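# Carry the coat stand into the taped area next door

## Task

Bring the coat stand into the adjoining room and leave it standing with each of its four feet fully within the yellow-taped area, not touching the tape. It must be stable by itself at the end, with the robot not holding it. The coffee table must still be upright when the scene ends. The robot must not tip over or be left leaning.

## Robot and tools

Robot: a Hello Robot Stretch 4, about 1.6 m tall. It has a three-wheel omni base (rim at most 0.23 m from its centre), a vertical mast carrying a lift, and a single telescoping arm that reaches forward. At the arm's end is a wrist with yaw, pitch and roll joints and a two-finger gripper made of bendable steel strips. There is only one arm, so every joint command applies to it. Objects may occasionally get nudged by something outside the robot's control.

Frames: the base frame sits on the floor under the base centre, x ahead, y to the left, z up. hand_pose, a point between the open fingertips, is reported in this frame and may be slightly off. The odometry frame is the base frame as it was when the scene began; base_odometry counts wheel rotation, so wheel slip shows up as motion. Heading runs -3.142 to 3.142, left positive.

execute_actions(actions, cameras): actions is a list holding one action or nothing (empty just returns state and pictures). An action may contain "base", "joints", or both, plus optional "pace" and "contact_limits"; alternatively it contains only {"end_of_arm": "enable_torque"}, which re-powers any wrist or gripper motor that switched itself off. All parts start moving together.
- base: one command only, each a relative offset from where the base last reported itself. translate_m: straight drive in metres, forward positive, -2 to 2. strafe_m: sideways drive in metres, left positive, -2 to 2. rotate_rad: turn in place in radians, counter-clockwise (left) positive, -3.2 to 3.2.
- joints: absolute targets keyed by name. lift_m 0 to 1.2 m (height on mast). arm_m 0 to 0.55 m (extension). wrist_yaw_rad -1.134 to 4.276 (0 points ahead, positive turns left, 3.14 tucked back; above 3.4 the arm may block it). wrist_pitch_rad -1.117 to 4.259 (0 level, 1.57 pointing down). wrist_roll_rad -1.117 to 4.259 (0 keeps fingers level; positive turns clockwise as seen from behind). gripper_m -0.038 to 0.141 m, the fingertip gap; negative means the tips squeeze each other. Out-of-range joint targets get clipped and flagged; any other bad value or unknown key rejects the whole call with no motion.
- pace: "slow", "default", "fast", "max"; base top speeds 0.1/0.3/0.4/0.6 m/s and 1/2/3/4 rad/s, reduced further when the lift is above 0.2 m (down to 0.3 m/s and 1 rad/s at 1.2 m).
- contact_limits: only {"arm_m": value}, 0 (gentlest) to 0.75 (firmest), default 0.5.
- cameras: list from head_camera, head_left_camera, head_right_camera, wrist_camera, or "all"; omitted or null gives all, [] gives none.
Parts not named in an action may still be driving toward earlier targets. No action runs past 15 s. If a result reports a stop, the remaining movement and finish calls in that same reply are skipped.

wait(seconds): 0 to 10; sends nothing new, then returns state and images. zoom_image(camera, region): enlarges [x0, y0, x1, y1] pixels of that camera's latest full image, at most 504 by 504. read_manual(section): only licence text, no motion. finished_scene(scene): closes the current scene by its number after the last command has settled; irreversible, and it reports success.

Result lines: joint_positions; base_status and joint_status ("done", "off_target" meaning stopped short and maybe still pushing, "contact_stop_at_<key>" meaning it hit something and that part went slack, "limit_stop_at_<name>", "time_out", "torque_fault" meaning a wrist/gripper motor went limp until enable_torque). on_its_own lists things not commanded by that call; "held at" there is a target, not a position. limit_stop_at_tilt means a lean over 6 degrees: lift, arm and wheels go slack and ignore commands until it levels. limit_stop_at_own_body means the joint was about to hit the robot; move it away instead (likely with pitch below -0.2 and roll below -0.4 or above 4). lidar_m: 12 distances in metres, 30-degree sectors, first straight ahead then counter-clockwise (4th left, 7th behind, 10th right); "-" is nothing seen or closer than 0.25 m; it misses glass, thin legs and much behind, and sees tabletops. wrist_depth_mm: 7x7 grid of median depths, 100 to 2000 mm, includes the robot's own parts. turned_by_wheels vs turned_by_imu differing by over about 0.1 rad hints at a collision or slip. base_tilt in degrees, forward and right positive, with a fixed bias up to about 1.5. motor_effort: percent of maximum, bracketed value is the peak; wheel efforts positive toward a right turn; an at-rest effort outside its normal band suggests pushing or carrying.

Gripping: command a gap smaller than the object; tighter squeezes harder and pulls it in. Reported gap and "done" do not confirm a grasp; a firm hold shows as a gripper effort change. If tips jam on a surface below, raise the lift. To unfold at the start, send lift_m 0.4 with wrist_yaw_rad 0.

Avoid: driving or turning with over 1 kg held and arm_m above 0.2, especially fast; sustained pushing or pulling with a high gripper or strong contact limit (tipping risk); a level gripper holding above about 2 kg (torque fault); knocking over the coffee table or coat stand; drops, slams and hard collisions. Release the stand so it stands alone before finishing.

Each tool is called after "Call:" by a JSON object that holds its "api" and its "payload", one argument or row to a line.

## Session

Call:
{"api": "execute_actions", "payload": {
  "actions": []
}}

Scene clock: 0.00 s.
base_odometry: x=+0.000 y=+0.000 heading=+0.000 (m, m, rad; odometry frame)
turned_by_wheels: +0.000 (rad since the last result)
turned_by_imu: +0.000 (rad since the last result)
base_tilt: forward=+0.1 right=-0.3 (deg)
lidar_m: 1.00 1.12 2.44 0.99 1.84 1.47 1.46 0.96 0.77 0.75 0.84 1.02
base_status: not commanded
joint_positions: lift_m=+0.131 arm_m=+0.001 wrist_yaw_rad=+3.151 wrist_pitch_rad=+0.011 wrist_roll_rad=-0.014 gripper_m=+0.057
joint_status: not commanded
motor_effort: lift_m=+19 arm_m=+0 wrist_yaw_rad=-1 wrist_pitch_rad=-8 wrist_roll_rad=+1 gripper_m=-1 wheel_0=+0 wheel_1=+0 wheel_2=+0 (%)
hand_pose: x=-0.1171 y=+0.0847 z=+0.3061 quat_wxyz=(-0.005, -0.006, -0.007, +1.000) (m; base frame)
wrist_depth_mm: - 133 1618 1537 1499 1464 1464 / - 119 168 1576 1537 1464 1464 / - 132 186 1537 1537 1499 1499 / 135 145 1618 1576 1537 1499 1464 / 1098 1430 1661 1618 1537 1499 1464 / 946 866 891 931 1060 1205 1255 / 699 277 750 715 723 798 842
pictures: head_camera, head_left_camera, head_right_camera, wrist_camera
Images, in order (width x height): head_camera 420x560, head_left_camera 420x672, head_right_camera 420x672, wrist_camera 616x392.

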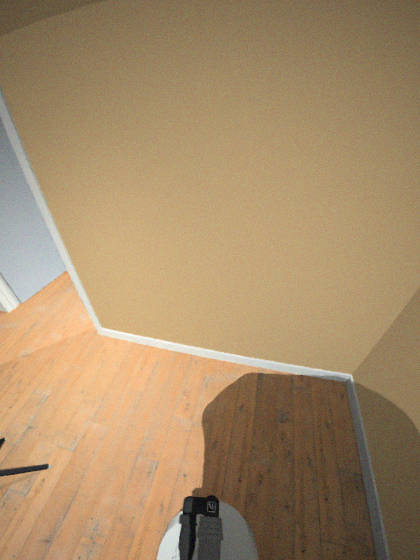

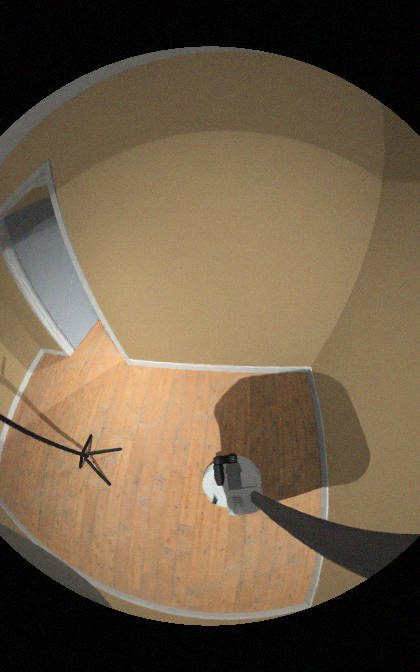

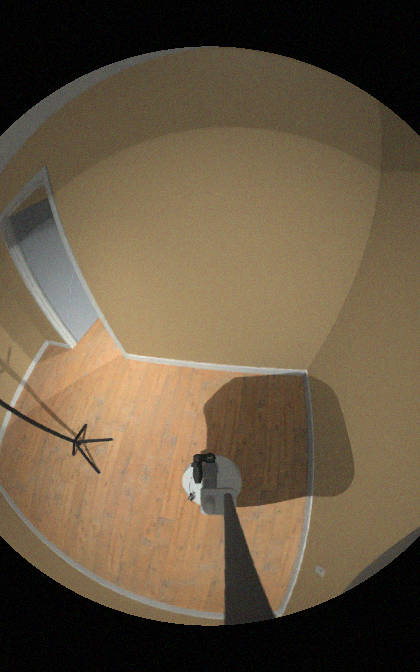

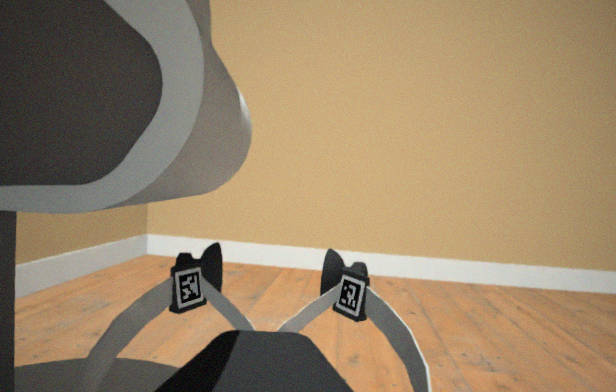

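Call:
{"api": "execute_actions", "payload": {
  "actions": [
    {"base": {"rotate_rad": 1.1}, "joints": {"lift_m": 0.4, "wrist_yaw_rad": 0, "gripper_m": 0.1}}
  ]
}}

Scene clock: 3.20 s.
base_odometry: x=+0.000 y=+0.000 heading=+1.100 (m, m, rad; odometry frame)
turned_by_wheels: +1.100 (rad since the last result)
turned_by_imu: +1.099 (rad since the last result)
base_tilt: forward=+0.0 right=-0.5 (deg)
lidar_m: 2.43 1.03 1.77 1.46 1.45 0.95 0.76 0.75 0.85 1.01 1.02 1.16
base_status: done
joint_positions: lift_m=+0.400 arm_m=+0.001 wrist_yaw_rad=+0.000 wrist_pitch_rad=+0.011 wrist_roll_rad=-0.014 gripper_m=+0.100
joint_status: all done
motor_effort: lift_m=+23(24) arm_m=+0(0) wrist_yaw_rad=-2(7) wrist_pitch_rad=-8(8) wrist_roll_rad=+1(3) gripper_m=+1(2) wheel_0=-1(7) wheel_1=+1(6) wheel_2=+1(8) (%)
hand_pose: x=+0.4607 y=-0.0873 z=+0.5745 quat_wxyz=(+1.000, -0.007, +0.006, +0.000) (m; base frame)
wrist_depth_mm: - - - - - 1118 891 / - - - - - 1098 878 / - - - - - 1118 878 / - - - - - 1118 866 / - - - - - 1098 866 / 1464 1397 1576 1708 1229 1060 866 / 946 1118 1255 1205 1255 1042 854
pictures: head_camera, head_left_camera, head_right_camera, wrist_camera
Images, in order (width x height): head_camera 420x560, head_left_camera 420x672, head_right_camera 420x672, wrist_camera 616x392.

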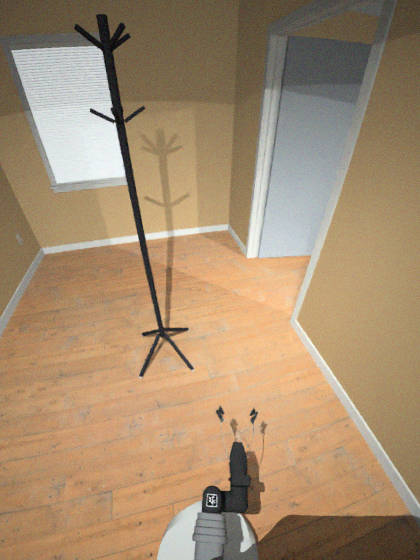

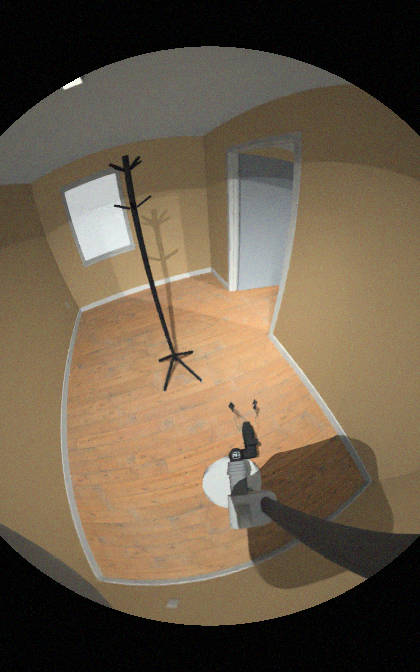

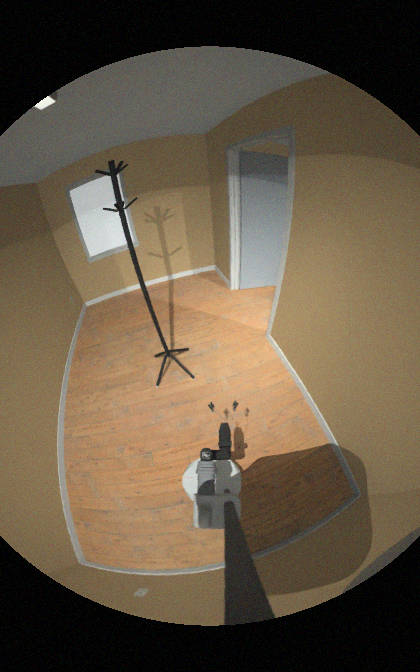

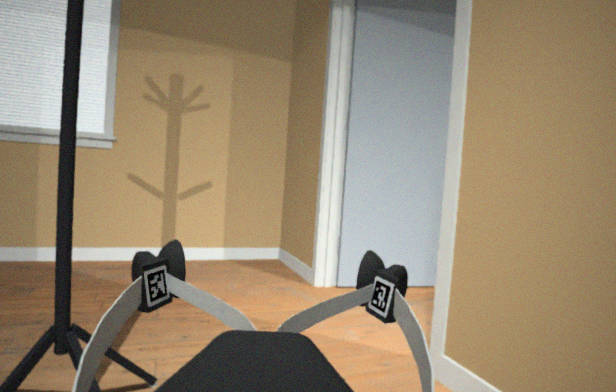

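Call:
{"api": "execute_actions", "payload": {
  "actions": [
    {"base": {"rotate_rad": 0.44}, "joints": {"lift_m": 0.135}}
  ],
  "cameras": ["wrist_camera"]
}}

Call:
{"api": "execute_actions", "payload": {
  "actions": [
    {"base": {"translate_m": 0.3}, "joints": {"arm_m": 0.1}}
  ],
  "cameras": ["head_camera", "wrist_camera", "head_right_camera"]
}}

Scene clock: 8.30 s.
base_odometry: x=+0.000 y=+0.000 heading=+1.540 (m, m, rad; odometry frame)
turned_by_wheels: +0.440 (rad since the last result)
turned_by_imu: +0.438 (rad since the last result)
base_tilt: forward=+0.0 right=-0.4 (deg)
lidar_m: 1.02 1.88 1.47 1.45 0.98 0.79 0.76 0.84 1.03 1.01 1.11 2.44
base_status: done
joint_positions: lift_m=+0.135 arm_m=+0.001 wrist_yaw_rad=+0.000 wrist_pitch_rad=+0.011 wrist_roll_rad=-0.014 gripper_m=+0.100
joint_status: all done
motor_effort: lift_m=+14(22) arm_m=+0(0) wrist_yaw_rad=-1(2) wrist_pitch_rad=-8(7) wrist_roll_rad=+0(1) gripper_m=-1(0) wheel_0=-1(5) wheel_1=+1(5) wheel_2=+1(6) (%)
hand_pose: x=+0.4607 y=-0.0874 z=+0.3103 quat_wxyz=(+1.000, -0.007, +0.006, +0.000) (m; base frame)
wrist_depth_mm: 1863 - - - - - 1808 / 1921 - - - - - 1808 / - - - - - - 1808 / - - - - - - 1863 / 1499 1618 1756 1499 - 1983 1808 / 917 831 866 976 931 1182 1182 / 699 691 732 715 741 788 831
pictures: wrist_camera
Images, in order (width x height): wrist_camera 616x392.

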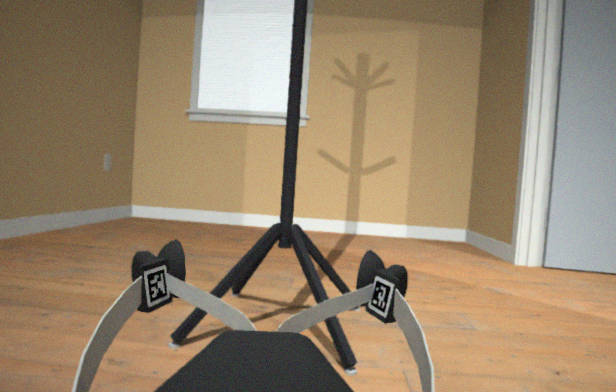

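Scene clock: 10.77 s.
base_odometry: x=+0.009 y=+0.300 heading=+1.540 (m, m, rad; odometry frame)
turned_by_wheels: +0.000 (rad since the last result)
turned_by_imu: +0.000 (rad since the last result)
base_tilt: forward=+0.1 right=-0.5 (deg)
lidar_m: 0.72 1.83 1.41 1.38 1.36 1.08 1.04 1.15 1.06 1.06 1.14 0.74
base_status: done
joint_positions: lift_m=+0.135 arm_m=+0.099 wrist_yaw_rad=+0.000 wrist_pitch_rad=+0.011 wrist_roll_rad=-0.014 gripper_m=+0.100
joint_status: all done
motor_effort: lift_m=+14(14) arm_m=+8(8) wrist_yaw_rad=-1(2) wrist_pitch_rad=-9(7) wrist_roll_rad=+1(1) gripper_m=-1(4) wheel_0=+1(1) wheel_1=+0(4) wheel_2=+2(8) (%)
hand_pose: x=+0.5580 y=-0.0874 z=+0.3103 quat_wxyz=(+1.000, -0.007, +0.006, +0.000) (m; base frame)
wrist_depth_mm: 1808 - - - - - 1708 / 1921 - - - - - 1661 / 1863 - - - - - 1618 / 1983 - - - - - 1576 / 1537 1576 1756 1708 - - 1576 / 917 831 488 512 621 1160 1205 / 691 668 445 421 676 798 820
pictures: head_camera, head_right_camera, wrist_camera
Images, in order (width x height): head_camera 420x560, head_right_camera 420x672, wrist_camera 616x392.

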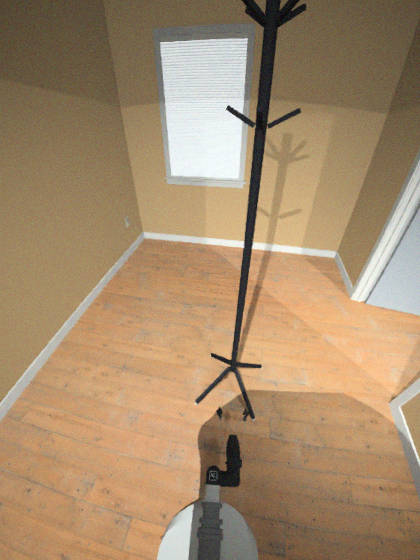

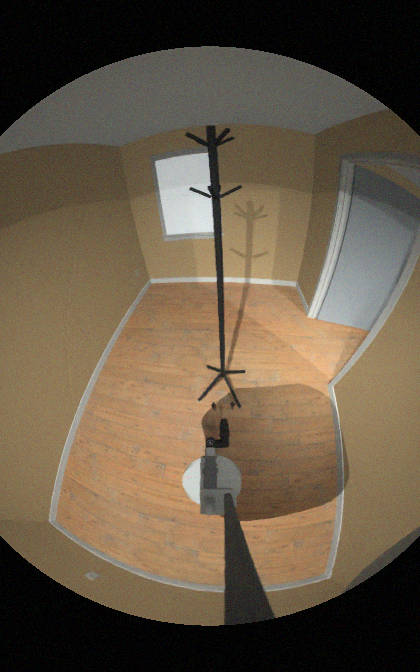

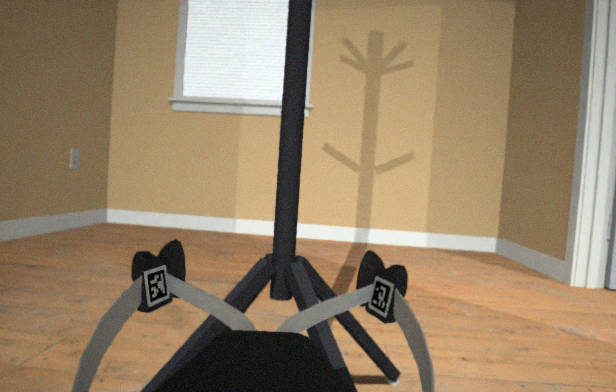

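Call:
{"api": "execute_actions", "payload": {
  "actions": [
    {"base": {"strafe_m": -0.01}, "joints": {"arm_m": 0.18}}
  ],
  "cameras": []
}}

Call:
{"api": "execute_actions", "payload": {
  "actions": [
    {"base": {"translate_m": 0.24}}
  ],
  "cameras": ["head_camera", "wrist_camera"]
}}

Scene clock: 12.70 s.
base_odometry: x=+0.019 y=+0.300 heading=+1.541 (m, m, rad; odometry frame)
turned_by_wheels: +0.000 (rad since the last result)
turned_by_imu: -0.001 (rad since the last result)
base_tilt: forward=+0.1 right=-0.5 (deg)
lidar_m: 0.74 1.85 1.42 1.41 1.38 1.06 1.06 1.15 1.05 1.04 1.13 2.18
base_status: done
joint_positions: lift_m=+0.135 arm_m=+0.179 wrist_yaw_rad=+0.000 wrist_pitch_rad=+0.011 wrist_roll_rad=-0.014 gripper_m=+0.100
joint_status: all done
motor_effort: lift_m=+14(14) arm_m=+8(5) wrist_yaw_rad=-1(1) wrist_pitch_rad=-7(7) wrist_roll_rad=+2(1) gripper_m=-2(1) wheel_0=+0(7) wheel_1=+1(6) wheel_2=+0(2) (%)
hand_pose: x=+0.6380 y=-0.0874 z=+0.3103 quat_wxyz=(+1.000, -0.007, +0.006, +0.000) (m; base frame)
wrist_depth_mm: 1808 - - - - - 1708 / 1921 - - - - - 1708 / 1863 - - - - - 1661 / 1983 - - - - - 1661 / 1499 1618 1756 1661 - - 1537 / 931 831 415 427 931 1160 1205 / 699 668 382 387 699 788 820
pictures: none
No camera images: the call's "cameras" was empty. Leave "cameras" out to get every camera's image.

Scene clock: 14.93 s.
base_odometry: x=+0.026 y=+0.539 heading=+1.541 (m, m, rad; odometry frame)
turned_by_wheels: +0.000 (rad since the last result)
turned_by_imu: -0.001 (rad since the last result)
base_tilt: forward=+0.1 right=-0.3 (deg)
lidar_m: 0.50 1.81 1.43 1.38 1.53 1.30 1.30 1.39 1.09 1.05 1.15 0.50
base_status: done
joint_positions: lift_m=+0.135 arm_m=+0.179 wrist_yaw_rad=+0.000 wrist_pitch_rad=+0.011 wrist_roll_rad=-0.014 gripper_m=+0.100
joint_status: not commanded
motor_effort: lift_m=+14(14) arm_m=+8(8) wrist_yaw_rad=-3(2) wrist_pitch_rad=-7(8) wrist_roll_rad=+1(1) gripper_m=+0(1) wheel_0=+0(1) wheel_1=+1(6) wheel_2=+0(10) (%)
hand_pose: x=+0.6380 y=-0.0874 z=+0.3103 quat_wxyz=(+1.000, -0.007, +0.006, +0.000) (m; base frame)
wrist_depth_mm: 1756 - - 1983 1983 1921 1708 / 1863 - - 1983 1983 1983 1708 / 1921 - - - 1983 1921 1661 / 1863 - - - - 1983 1661 / 1499 1576 1537 1661 1983 1921 1618 / 931 809 191 198 931 1160 1205 / 683 676 723 715 741 788 831
pictures: head_camera, wrist_camera
Images, in order (width x height): head_camera 420x560, wrist_camera 616x392.

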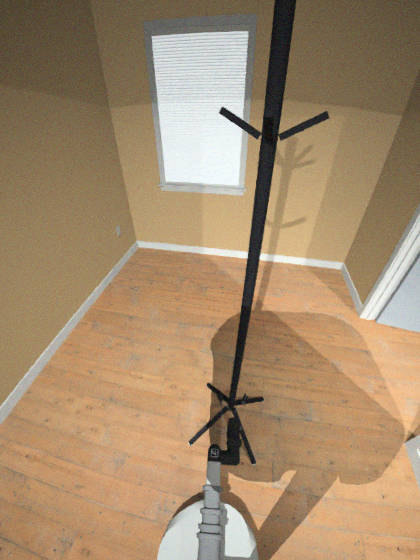

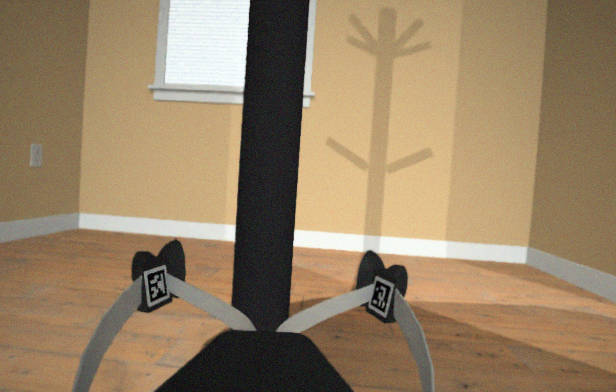

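Call:
{"api": "execute_actions", "payload": {
  "actions": [
    {"base": {"translate_m": 0.15}, "pace": "slow"}
  ],
  "cameras": ["head_camera", "wrist_camera"]
}}

Scene clock: 18.90 s.
base_odometry: x=+0.031 y=+0.689 heading=+1.541 (m, m, rad; odometry frame)
turned_by_wheels: +0.000 (rad since the last result)
turned_by_imu: -0.001 (rad since the last result)
base_tilt: forward=+0.1 right=-0.5 (deg)
lidar_m: 0.44 1.78 1.39 1.37 1.50 1.48 1.45 1.41 1.10 1.08 1.17 0.51
base_status: done
joint_positions: lift_m=+0.135 arm_m=+0.179 wrist_yaw_rad=-0.001 wrist_pitch_rad=+0.012 wrist_roll_rad=-0.014 gripper_m=+0.100
joint_status: not commanded
motor_effort: lift_m=+15(15) arm_m=+8(8) wrist_yaw_rad=+1(29) wrist_pitch_rad=-8(11) wrist_roll_rad=+1(1) gripper_m=+0(3) wheel_0=+1(9) wheel_1=+2(6) wheel_2=-2(9) (%)
hand_pose: x=+0.6379 y=-0.0877 z=+0.3102 quat_wxyz=(+1.000, -0.007, +0.006, +0.000) (m; base frame)
wrist_depth_mm: 1808 1921 1863 136 1863 1756 1708 / 1863 1921 1863 138 1808 1756 1708 / 1808 1983 1863 140 1863 1756 1708 / 1863 1921 1863 142 1863 1863 1708 / 1499 1397 1499 145 1808 1863 1618 / 931 831 172 149 931 1182 1205 / 683 691 732 707 759 798 831
pictures: head_camera, wrist_camera
Images, in order (width x height): head_camera 420x560, wrist_camera 616x392.

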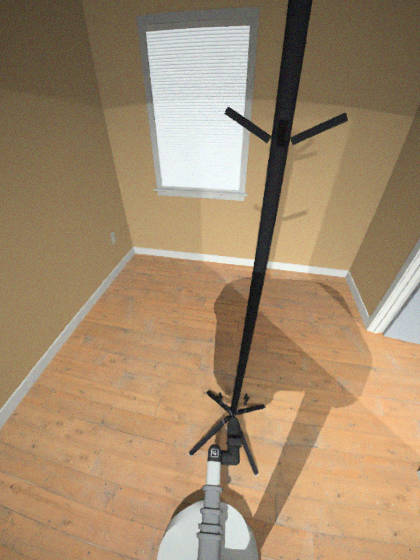

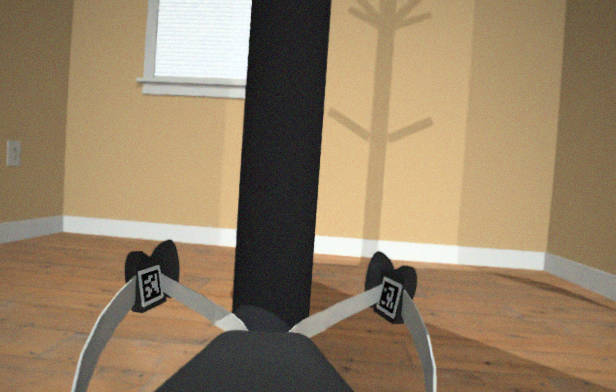

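Call:
{"api": "execute_actions", "payload": {
  "actions": [
    {"base": {"translate_m": 0.35}, "pace": "slow"}
  ]
}}

Scene clock: 24.33 s.
base_odometry: x=+0.042 y=+1.039 heading=+1.540 (m, m, rad; odometry frame)
turned_by_wheels: +0.000 (rad since the last result)
turned_by_imu: -0.003 (rad since the last result)
base_tilt: forward=+0.1 right=-0.5 (deg)
lidar_m: 0.45 1.75 1.36 1.35 1.44 1.80 1.79 1.46 1.16 1.13 1.62 0.45
base_status: done
joint_positions: lift_m=+0.135 arm_m=+0.179 wrist_yaw_rad=-0.002 wrist_pitch_rad=+0.012 wrist_roll_rad=-0.014 gripper_m=+0.100
joint_status: not commanded
motor_effort: lift_m=+15(16) arm_m=+8(8) wrist_yaw_rad=+3(28) wrist_pitch_rad=-8(14) wrist_roll_rad=+2(2) gripper_m=-1(1) wheel_0=+1(12) wheel_1=+0(5) wheel_2=-3(12) (%)
hand_pose: x=+0.6378 y=-0.0879 z=+0.3101 quat_wxyz=(+1.000, -0.007, +0.006, -0.001) (m; base frame)
wrist_depth_mm: 1576 1499 1537 128 1464 1430 1430 / 1576 1576 1499 130 1537 1464 1464 / 1618 1618 1537 132 1499 1464 1464 / 1618 1537 1576 135 1499 1499 1464 / 1499 1397 1366 138 1537 1499 1464 / 917 200 151 142 931 1160 1205 / 668 683 723 699 732 778 831
pictures: head_camera, head_left_camera, head_right_camera, wrist_camera
Images, in order (width x height): head_camera 420x560, head_left_camera 420x672, head_right_camera 420x672, wrist_camera 616x392.

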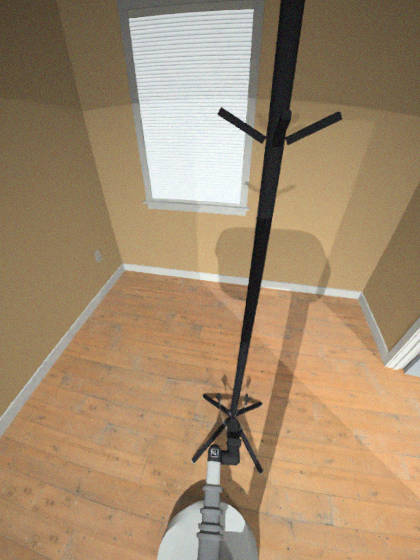

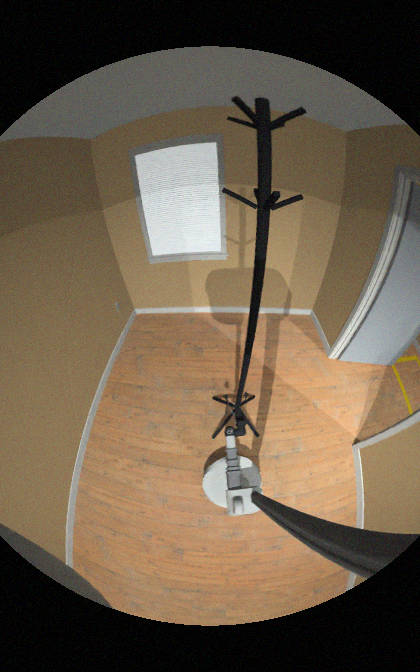

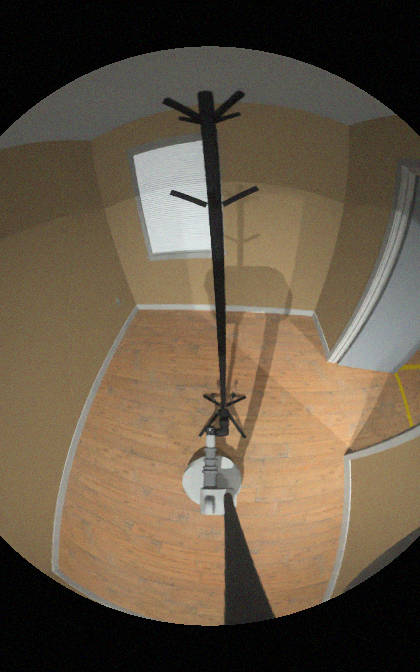

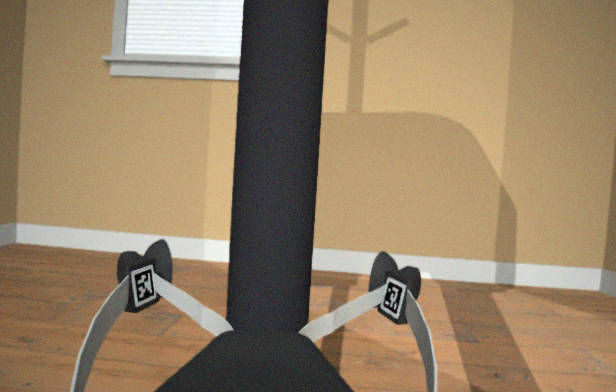

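Call:
{"api": "execute_actions", "payload": {
  "actions": [
    {"base": {"translate_m": -0.08}, "joints": {"arm_m": 0.005}}
  ],
  "cameras": []
}}

Call:
{"api": "execute_actions", "payload": {
  "actions": [
    {"base": {"rotate_rad": -1.69}}
  ],
  "cameras": ["head_camera", "head_left_camera"]
}}

Call:
{"api": "execute_actions", "payload": {
  "actions": [
    {"base": {"translate_m": -0.67}, "pace": "fast"}
  ],
  "cameras": []
}}

Call:
{"api": "execute_actions", "payload": {
  "actions": [
    {"base": {"strafe_m": 0.74}, "pace": "fast"}
  ]
}}

Scene clock: 27.33 s.
base_odometry: x=+0.039 y=+0.959 heading=+1.540 (m, m, rad; odometry frame)
turned_by_wheels: +0.000 (rad since the last result)
turned_by_imu: -0.001 (rad since the last result)
base_tilt: forward=+0.0 right=-0.4 (deg)
lidar_m: 0.51 1.74 1.39 1.35 1.44 1.73 1.71 1.46 1.14 1.12 1.67 0.64
base_status: done
joint_positions: lift_m=+0.135 arm_m=+0.006 wrist_yaw_rad=+0.000 wrist_pitch_rad=+0.012 wrist_roll_rad=-0.014 gripper_m=+0.100
joint_status: all done
motor_effort: lift_m=+16(15) arm_m=-8(10) wrist_yaw_rad=+0(5) wrist_pitch_rad=-8(9) wrist_roll_rad=+2(2) gripper_m=-1(0) wheel_0=-1(2) wheel_1=-1(6) wheel_2=-2(9) (%)
hand_pose: x=+0.4658 y=-0.0875 z=+0.3101 quat_wxyz=(+1.000, -0.007, +0.006, +0.000) (m; base frame)
wrist_depth_mm: 1863 1808 1756 1808 1756 1661 1708 / 1808 1808 1808 1756 1708 1708 1756 / 1863 1863 1808 1756 1756 1756 1661 / 1808 1921 1863 1756 1808 1708 1661 / 1537 1576 1756 1464 1756 1708 1708 / 917 820 379 392 946 1182 1205 / 699 691 439 342 715 778 831
pictures: none
No camera images: the call's "cameras" was empty. Leave "cameras" out to get every camera's image.

Scene clock: 29.47 s.
base_odometry: x=+0.039 y=+0.959 heading=-0.150 (m, m, rad; odometry frame)
turned_by_wheels: -1.690 (rad since the last result)
turned_by_imu: -1.691 (rad since the last result)
base_tilt: forward=+0.0 right=-0.5 (deg)
lidar_m: 1.12 1.73 0.54 0.52 1.96 1.42 1.35 1.41 1.77 1.71 1.61 1.19
base_status: done
joint_positions: lift_m=+0.135 arm_m=+0.006 wrist_yaw_rad=+0.000 wrist_pitch_rad=+0.012 wrist_roll_rad=-0.014 gripper_m=+0.100
joint_status: not commanded
motor_effort: lift_m=+15(16) arm_m=-8(8) wrist_yaw_rad=-1(1) wrist_pitch_rad=-9(9) wrist_roll_rad=+1(1) gripper_m=+0(1) wheel_0=+1(9) wheel_1=+1(7) wheel_2=+0(7) (%)
hand_pose: x=+0.4658 y=-0.0874 z=+0.3101 quat_wxyz=(+1.000, -0.007, +0.006, +0.000) (m; base frame)
wrist_depth_mm: 1708 - 878 891 917 917 917 / 1756 - 891 891 891 931 931 / 1756 - 891 917 931 931 946 / 1863 - 891 917 904 931 946 / 1499 1397 904 917 931 931 946 / 931 831 904 917 917 946 960 / 699 683 741 707 741 798 820
pictures: head_camera, head_left_camera
Images, in order (width x height): head_camera 420x560, head_left_camera 420x672.

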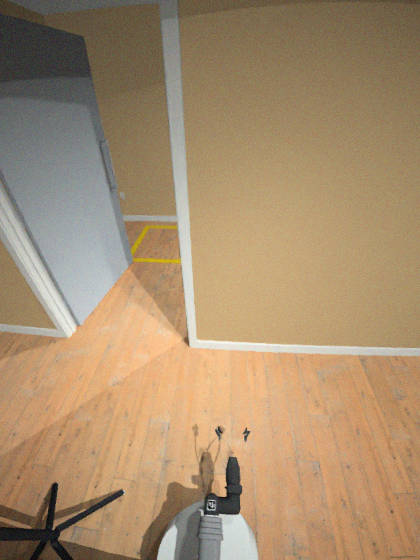

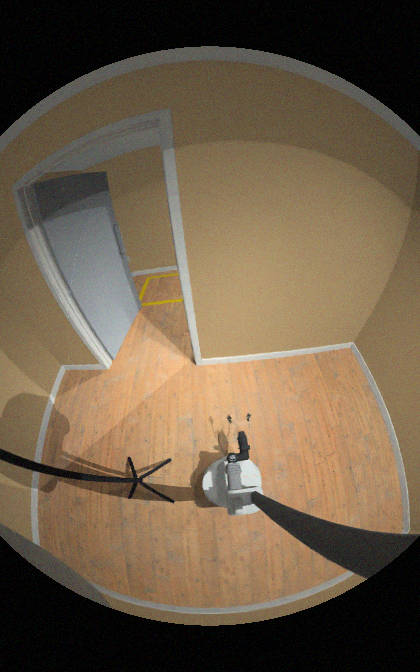

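Scene clock: 32.50 s.
base_odometry: x=-0.623 y=+1.059 heading=-0.150 (m, m, rad; odometry frame)
turned_by_wheels: +0.000 (rad since the last result)
turned_by_imu: -0.002 (rad since the last result)
base_tilt: forward=-0.1 right=-0.5 (deg)
lidar_m: 1.79 0.73 0.86 1.97 0.98 0.73 0.68 0.71 0.97 1.71 1.77 1.87
base_status: done
joint_positions: lift_m=+0.135 arm_m=+0.006 wrist_yaw_rad=+0.000 wrist_pitch_rad=+0.012 wrist_roll_rad=-0.014 gripper_m=+0.100
joint_status: not commanded
motor_effort: lift_m=+15(15) arm_m=-8(8) wrist_yaw_rad=-1(1) wrist_pitch_rad=-8(8) wrist_roll_rad=+0(1) gripper_m=+1(3) wheel_0=-1(4) wheel_1=+1(7) wheel_2=-2(12) (%)
hand_pose: x=+0.4657 y=-0.0874 z=+0.3101 quat_wxyz=(+1.000, -0.007, +0.006, +0.000) (m; base frame)
wrist_depth_mm: 1808 - 1537 1537 1576 1576 1576 / 1921 - 1576 1576 1576 1576 1576 / 1921 - 1576 1576 1618 1618 1618 / 1921 - 1576 1576 1618 1618 1618 / 1499 1618 1537 1576 1618 1661 1661 / 931 820 931 1008 931 1182 1205 / 699 683 732 707 741 798 831
pictures: none
No camera images: the call's "cameras" was empty. Leave "cameras" out to get every camera's image.

Scene clock: 35.57 s.
base_odometry: x=-0.513 y=+1.791 heading=-0.150 (m, m, rad; odometry frame)
turned_by_wheels: +0.000 (rad since the last result)
turned_by_imu: -0.002 (rad since the last result)
base_tilt: forward=+0.0 right=-0.2 (deg)
lidar_m: 0.53 1.82 1.29 1.23 0.97 0.72 0.69 0.74 1.01 2.44 2.55 0.59
base_status: done
joint_positions: lift_m=+0.135 arm_m=+0.006 wrist_yaw_rad=+0.000 wrist_pitch_rad=+0.012 wrist_roll_rad=-0.014 gripper_m=+0.100
joint_status: not commanded
motor_effort: lift_m=+15(15) arm_m=-8(8) wrist_yaw_rad=+0(2) wrist_pitch_rad=-8(9) wrist_roll_rad=+1(0) gripper_m=-2(1) wheel_0=+1(8) wheel_1=-2(11) wheel_2=-1(2) (%)
hand_pose: x=+0.4657 y=-0.0874 z=+0.3101 quat_wxyz=(+1.000, -0.007, +0.006, +0.000) (m; base frame)
wrist_depth_mm: 1464 1499 - - 1576 1576 1618 / 1537 1499 - - 1576 1618 1618 / 1499 1537 - - 1576 1576 1661 / 1537 1537 - - 1618 1618 1661 / 1499 1537 1808 1708 1618 1618 1661 / 931 820 462 410 931 1182 1229 / 699 683 530 377 683 798 842
pictures: head_camera, head_left_camera, head_right_camera, wrist_camera
Images, in order (width x height): head_camera 420x560, head_left_camera 420x672, head_right_camera 420x672, wrist_camera 616x392.

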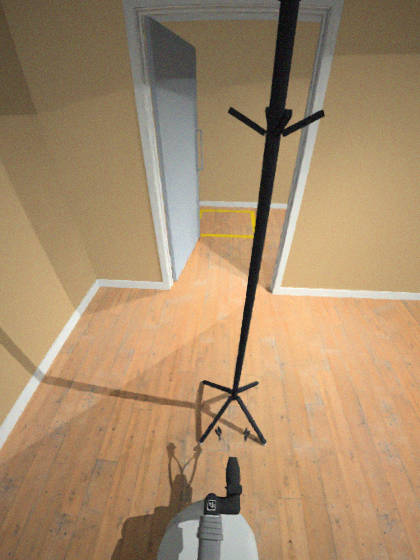

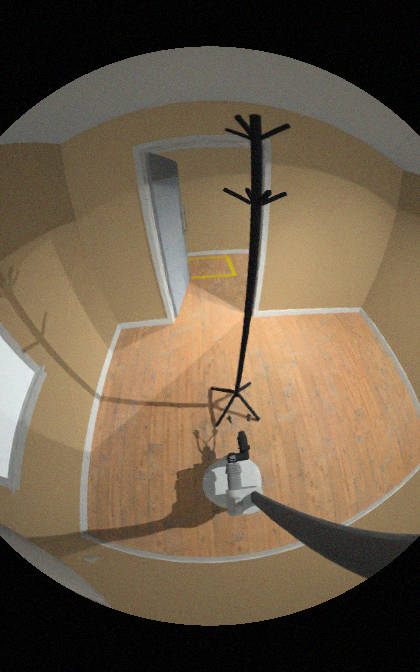

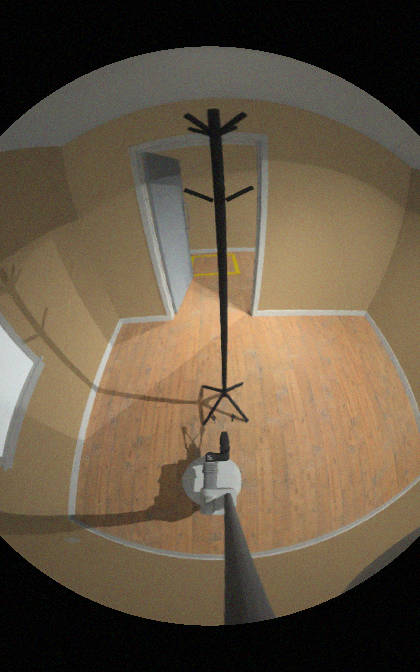

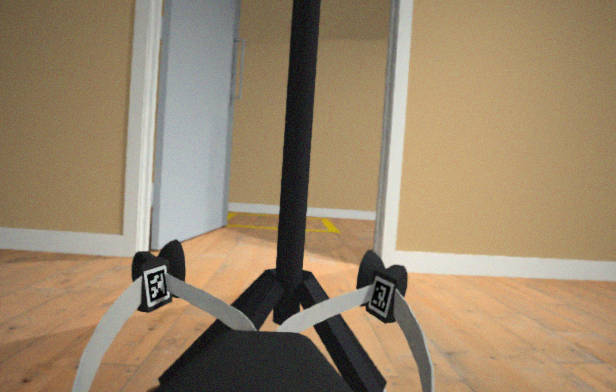

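Call:
{"api": "zoom_image", "payload": {
  "camera": "head_camera",
  "region": [120, 150, 320, 310]
}}

Region (120, 150, 320, 310) of head_camera's 420x560 image, scaled by 2.520, with more detail than that image has; it fills the top 403 rows of this view, and the rest is white.

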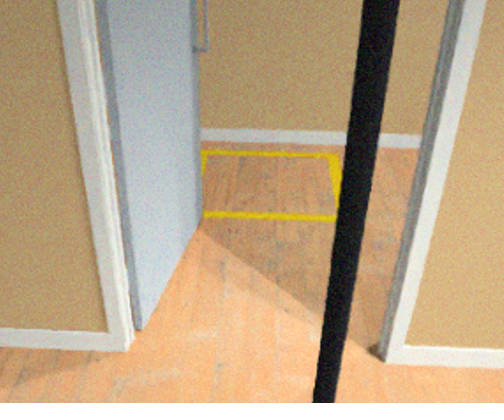

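Call:
{"api": "execute_actions", "payload": {
  "actions": [
    {"base": {"strafe_m": -0.017}, "joints": {"arm_m": 0.18}}
  ],
  "cameras": ["wrist_camera"]
}}

Scene clock: 39.17 s.
base_odometry: x=-0.515 y=+1.774 heading=-0.150 (m, m, rad; odometry frame)
turned_by_wheels: +0.000 (rad since the last result)
turned_by_imu: -0.001 (rad since the last result)
base_tilt: forward=+0.0 right=-0.3 (deg)
lidar_m: 0.53 1.84 1.31 1.25 1.01 0.72 0.68 0.74 1.01 2.43 2.53 0.58
base_status: done
joint_positions: lift_m=+0.135 arm_m=+0.179 wrist_yaw_rad=+0.000 wrist_pitch_rad=+0.011 wrist_roll_rad=-0.014 gripper_m=+0.100
joint_status: all done
motor_effort: lift_m=+16(15) arm_m=+8(10) wrist_yaw_rad=-3(0) wrist_pitch_rad=-8(8) wrist_roll_rad=+1(0) gripper_m=+0(2) wheel_0=-1(5) wheel_1=+1(9) wheel_2=+0(2) (%)
hand_pose: x=+0.6380 y=-0.0874 z=+0.3102 quat_wxyz=(+1.000, -0.007, +0.006, +0.000) (m; base frame)
wrist_depth_mm: 1336 1366 - - 1464 1397 1430 / 1336 1397 - - 1430 1397 1464 / 1336 1430 - - 1430 1430 1430 / 1336 1464 - - 1464 1430 1430 / 1336 1366 1576 1618 1464 1464 1464 / 931 820 262 260 931 1182 1205 / 699 691 504 324 741 788 831
pictures: wrist_camera
Images, in order (width x height): wrist_camera 616x392.

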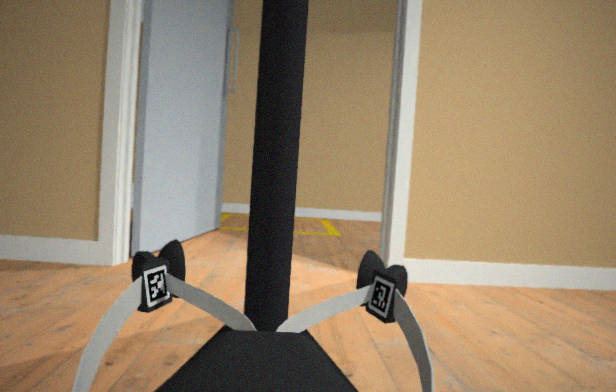

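Call:
{"api": "execute_actions", "payload": {
  "actions": [
    {"base": {"translate_m": 0.8}, "pace": "slow"}
  ]
}}

action 0: "base": translate_m = 0.8 would last too long for one action: at the pace "slow" translate_m can be at most 0.766 in either direction: name a faster pace, or command the rest in another action

Call:
{"api": "execute_actions", "payload": {
  "actions": [
    {"base": {"translate_m": 0.75}, "pace": "slow"}
  ]
}}

Scene clock: 52.93 s.
base_odometry: x=+0.226 y=+1.662 heading=-0.150 (m, m, rad; odometry frame)
turned_by_wheels: +0.000 (rad since the last result)
turned_by_imu: -0.005 (rad since the last result)
base_tilt: forward=-0.1 right=-0.5 (deg)
lidar_m: 0.40 1.18 1.35 1.25 1.31 1.52 1.43 1.48 2.02 2.42 1.54 0.46
base_status: done
joint_positions: lift_m=+0.135 arm_m=+0.179 wrist_yaw_rad=-0.005 wrist_pitch_rad=+0.011 wrist_roll_rad=-0.014 gripper_m=+0.100
joint_status: not commanded
motor_effort: lift_m=+16(16) arm_m=+8(8) wrist_yaw_rad=+13(10) wrist_pitch_rad=-7(8) wrist_roll_rad=+1(2) gripper_m=+0(1) wheel_0=+3(7) wheel_1=+3(4) wheel_2=-6(11) (%)
hand_pose: x=+0.6375 y=-0.0888 z=+0.3103 quat_wxyz=(+1.000, -0.007, +0.006, -0.002) (m; base frame)
wrist_depth_mm: 842 1182 1618 116 - 768 676 / 854 1182 1708 118 - 732 676 / 866 1229 1618 120 - 723 683 / 891 1255 1576 122 - 723 683 / 891 1138 218 125 - 715 699 / 854 202 142 128 221 699 699 / 668 676 723 145 732 691 691
pictures: head_camera, head_left_camera, head_right_camera, wrist_camera
Images, in order (width x height): head_camera 420x560, head_left_camera 420x672, head_right_camera 420x672, wrist_camera 616x392.

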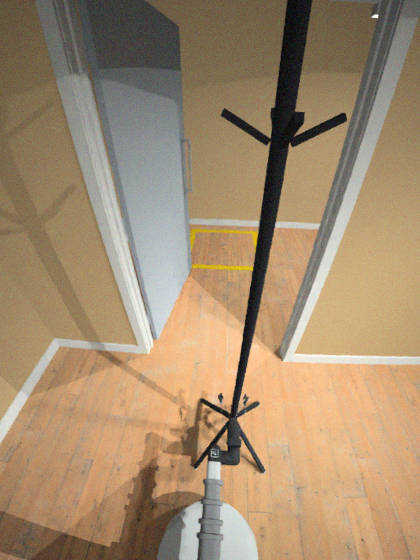

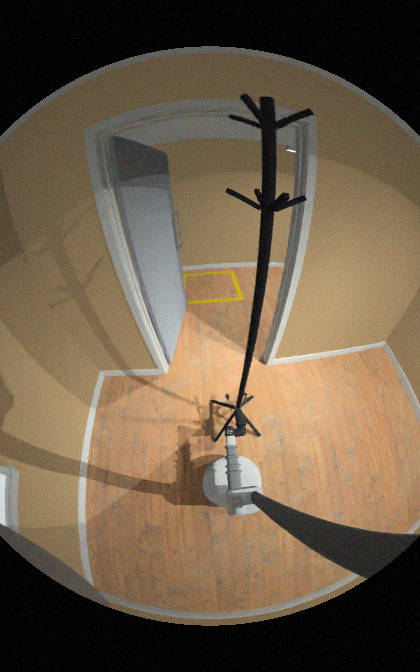

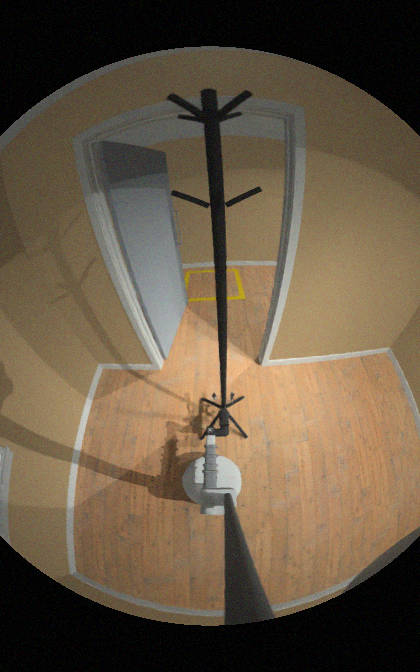

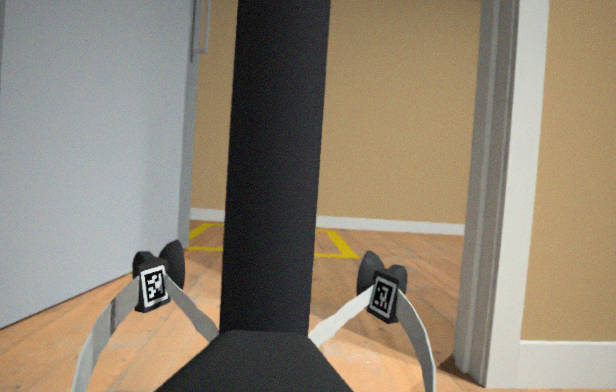

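Call:
{"api": "execute_actions", "payload": {
  "actions": [
    {"base": {"rotate_rad": 0.03}, "pace": "slow"}
  ],
  "cameras": ["wrist_camera"]
}}

Scene clock: 60.83 s.
base_odometry: x=+0.226 y=+1.662 heading=-0.121 (m, m, rad; odometry frame)
turned_by_wheels: +0.029 (rad since the last result)
turned_by_imu: +0.028 (rad since the last result)
base_tilt: forward=+0.0 right=-0.5 (deg)
lidar_m: 0.41 1.16 1.33 1.27 1.31 1.51 1.44 1.51 2.08 2.43 1.46 0.45
base_status: done
joint_positions: lift_m=+0.135 arm_m=+0.179 wrist_yaw_rad=-0.003 wrist_pitch_rad=+0.011 wrist_roll_rad=-0.014 gripper_m=+0.100
joint_status: not commanded
motor_effort: lift_m=+16(15) arm_m=+8(8) wrist_yaw_rad=+8(31) wrist_pitch_rad=-8(9) wrist_roll_rad=+1(0) gripper_m=-1(1) wheel_0=-4(11) wheel_1=-2(2) wheel_2=-5(11) (%)
hand_pose: x=+0.6377 y=-0.0884 z=+0.3102 quat_wxyz=(+1.000, -0.007, +0.006, -0.002) (m; base frame)
wrist_depth_mm: 798 1118 1576 123 - - 654 / 809 1098 1576 125 - - 654 / 820 1138 1576 127 - - 647 / 842 1160 1618 129 - - 668 / 842 1008 1537 131 - 768 676 / 831 200 151 134 221 732 683 / 668 691 732 146 759 699 668
pictures: wrist_camera
Images, in order (width x height): wrist_camera 616x392.

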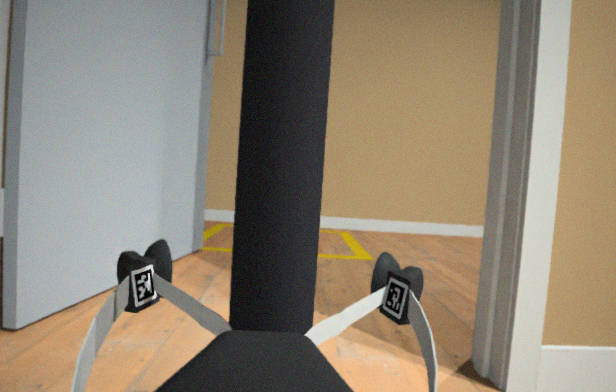

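Call:
{"api": "execute_actions", "payload": {
  "actions": [
    {"base": {"translate_m": 0.75}, "pace": "slow"}
  ]
}}

Scene clock: 70.07 s.
base_odometry: x=+0.970 y=+1.571 heading=-0.121 (m, m, rad; odometry frame)
turned_by_wheels: +0.000 (rad since the last result)
turned_by_imu: -0.005 (rad since the last result)
base_tilt: forward=+0.1 right=-0.4 (deg)
lidar_m: 0.38 0.64 0.58 1.26 1.34 1.84 2.20 2.28 2.55 1.11 0.55 0.45
base_status: done
joint_positions: lift_m=+0.135 arm_m=+0.179 wrist_yaw_rad=-0.005 wrist_pitch_rad=+0.011 wrist_roll_rad=-0.014 gripper_m=+0.100
joint_status: not commanded
motor_effort: lift_m=+15(15) arm_m=+8(8) wrist_yaw_rad=+13(17) wrist_pitch_rad=-6(7) wrist_roll_rad=+1(2) gripper_m=-1(2) wheel_0=+2(5) wheel_1=+2(5) wheel_2=-7(13) (%)
hand_pose: x=+0.6375 y=-0.0890 z=+0.3103 quat_wxyz=(+1.000, -0.007, +0.006, -0.003) (m; base frame)
wrist_depth_mm: 661 904 - 116 - - - / 668 904 - 118 - - - / 668 946 - 120 - - - / 683 960 - 121 - - - / 683 878 218 124 - - - / 699 200 154 127 221 1182 1205 / 661 683 732 145 741 788 831
pictures: head_camera, head_left_camera, head_right_camera, wrist_camera
Images, in order (width x height): head_camera 420x560, head_left_camera 420x672, head_right_camera 420x672, wrist_camera 616x392.

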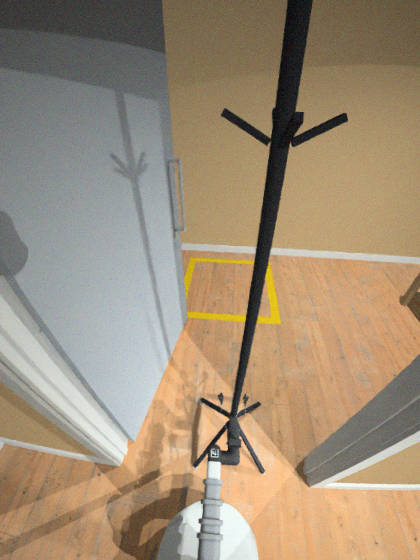

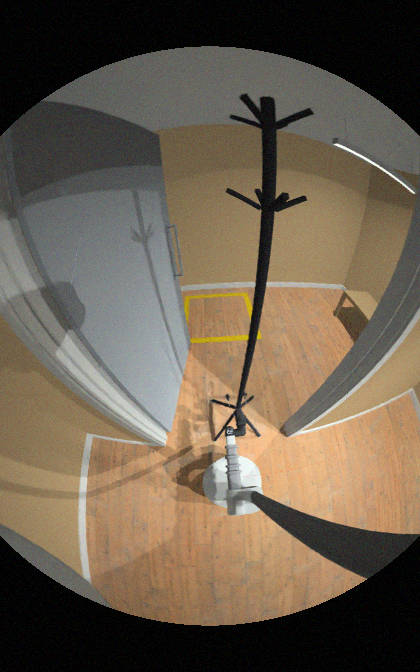

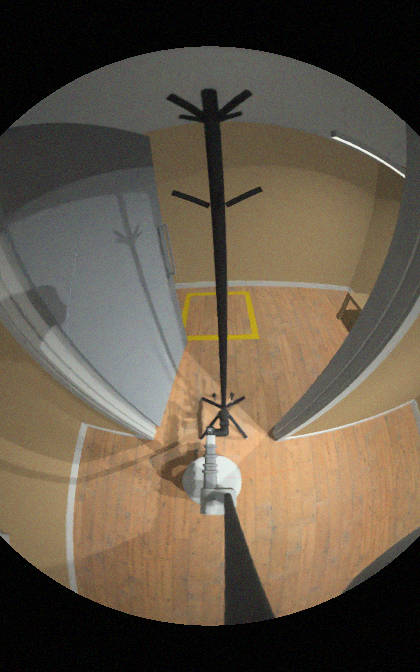

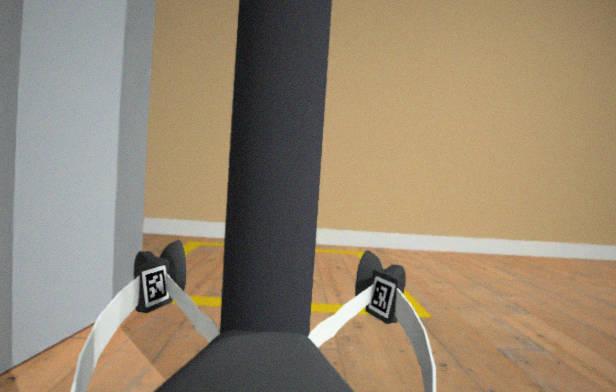

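Call:
{"api": "execute_actions", "payload": {
  "actions": [
    {"base": {"translate_m": 0.7}, "pace": "slow"}
  ]
}}

Scene clock: 79.00 s.
base_odometry: x=+1.665 y=+1.487 heading=-0.121 (m, m, rad; odometry frame)
turned_by_wheels: +0.000 (rad since the last result)
turned_by_imu: -0.005 (rad since the last result)
base_tilt: forward=+0.1 right=-0.4 (deg)
lidar_m: 0.40 0.49 0.41 0.38 0.42 1.85 2.90 3.03 0.57 1.12 1.87 0.44
base_status: done
joint_positions: lift_m=+0.135 arm_m=+0.179 wrist_yaw_rad=-0.005 wrist_pitch_rad=+0.011 wrist_roll_rad=-0.014 gripper_m=+0.100
joint_status: not commanded
on_its_own: wrist_yaw_rad is at rest, and its effort (+15) is outside its rest range (-13 to +13)
motor_effort: lift_m=+15(15) arm_m=+8(8) wrist_yaw_rad=+15(16) wrist_pitch_rad=-6(5) wrist_roll_rad=+1(1) gripper_m=-1(0) wheel_0=+2(3) wheel_1=+3(4) wheel_2=-8(12) (%)
hand_pose: x=+0.6375 y=-0.0889 z=+0.3103 quat_wxyz=(+1.000, -0.007, +0.005, -0.003) (m; base frame)
wrist_depth_mm: 1397 1366 1366 116 1464 1430 1464 / 1397 1430 1397 117 1464 1464 1464 / 1397 1430 1430 119 1430 1499 1464 / 1430 1430 1464 121 1464 1464 1499 / 1430 1430 218 124 1464 1499 1537 / 931 200 154 127 223 1138 1205 / 661 683 723 144 732 788 831
pictures: head_camera, head_left_camera, head_right_camera, wrist_camera
Images, in order (width x height): head_camera 420x560, head_left_camera 420x672, head_right_camera 420x672, wrist_camera 616x392.

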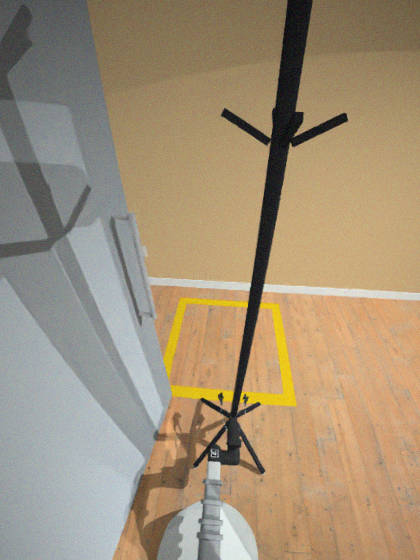

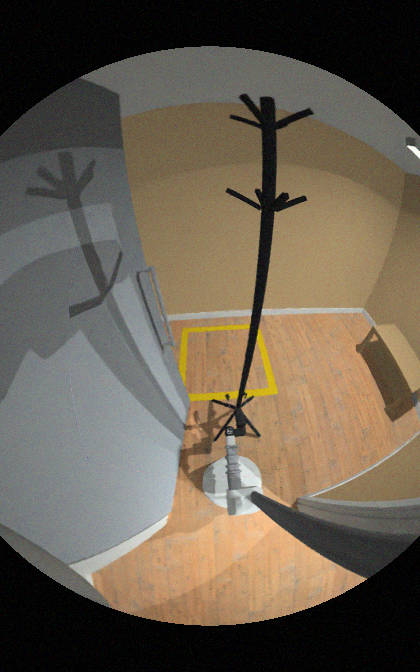

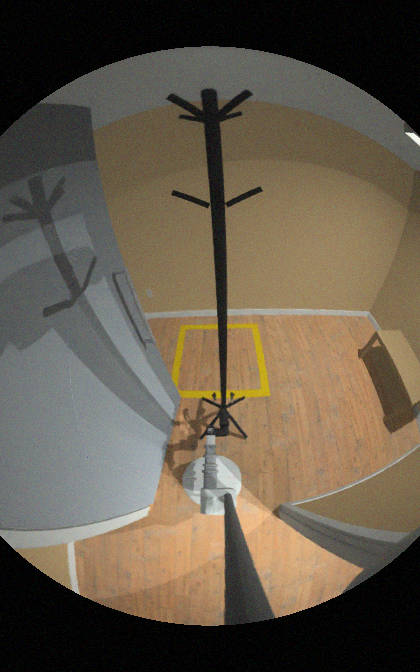

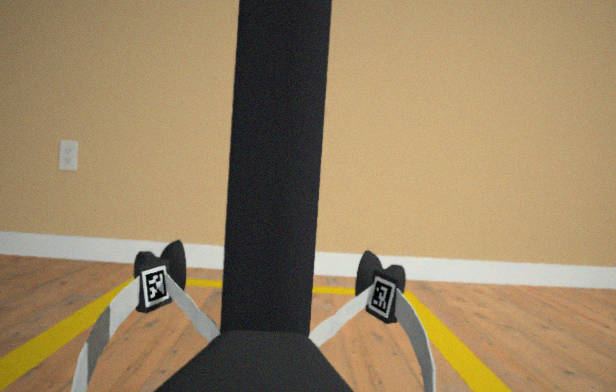

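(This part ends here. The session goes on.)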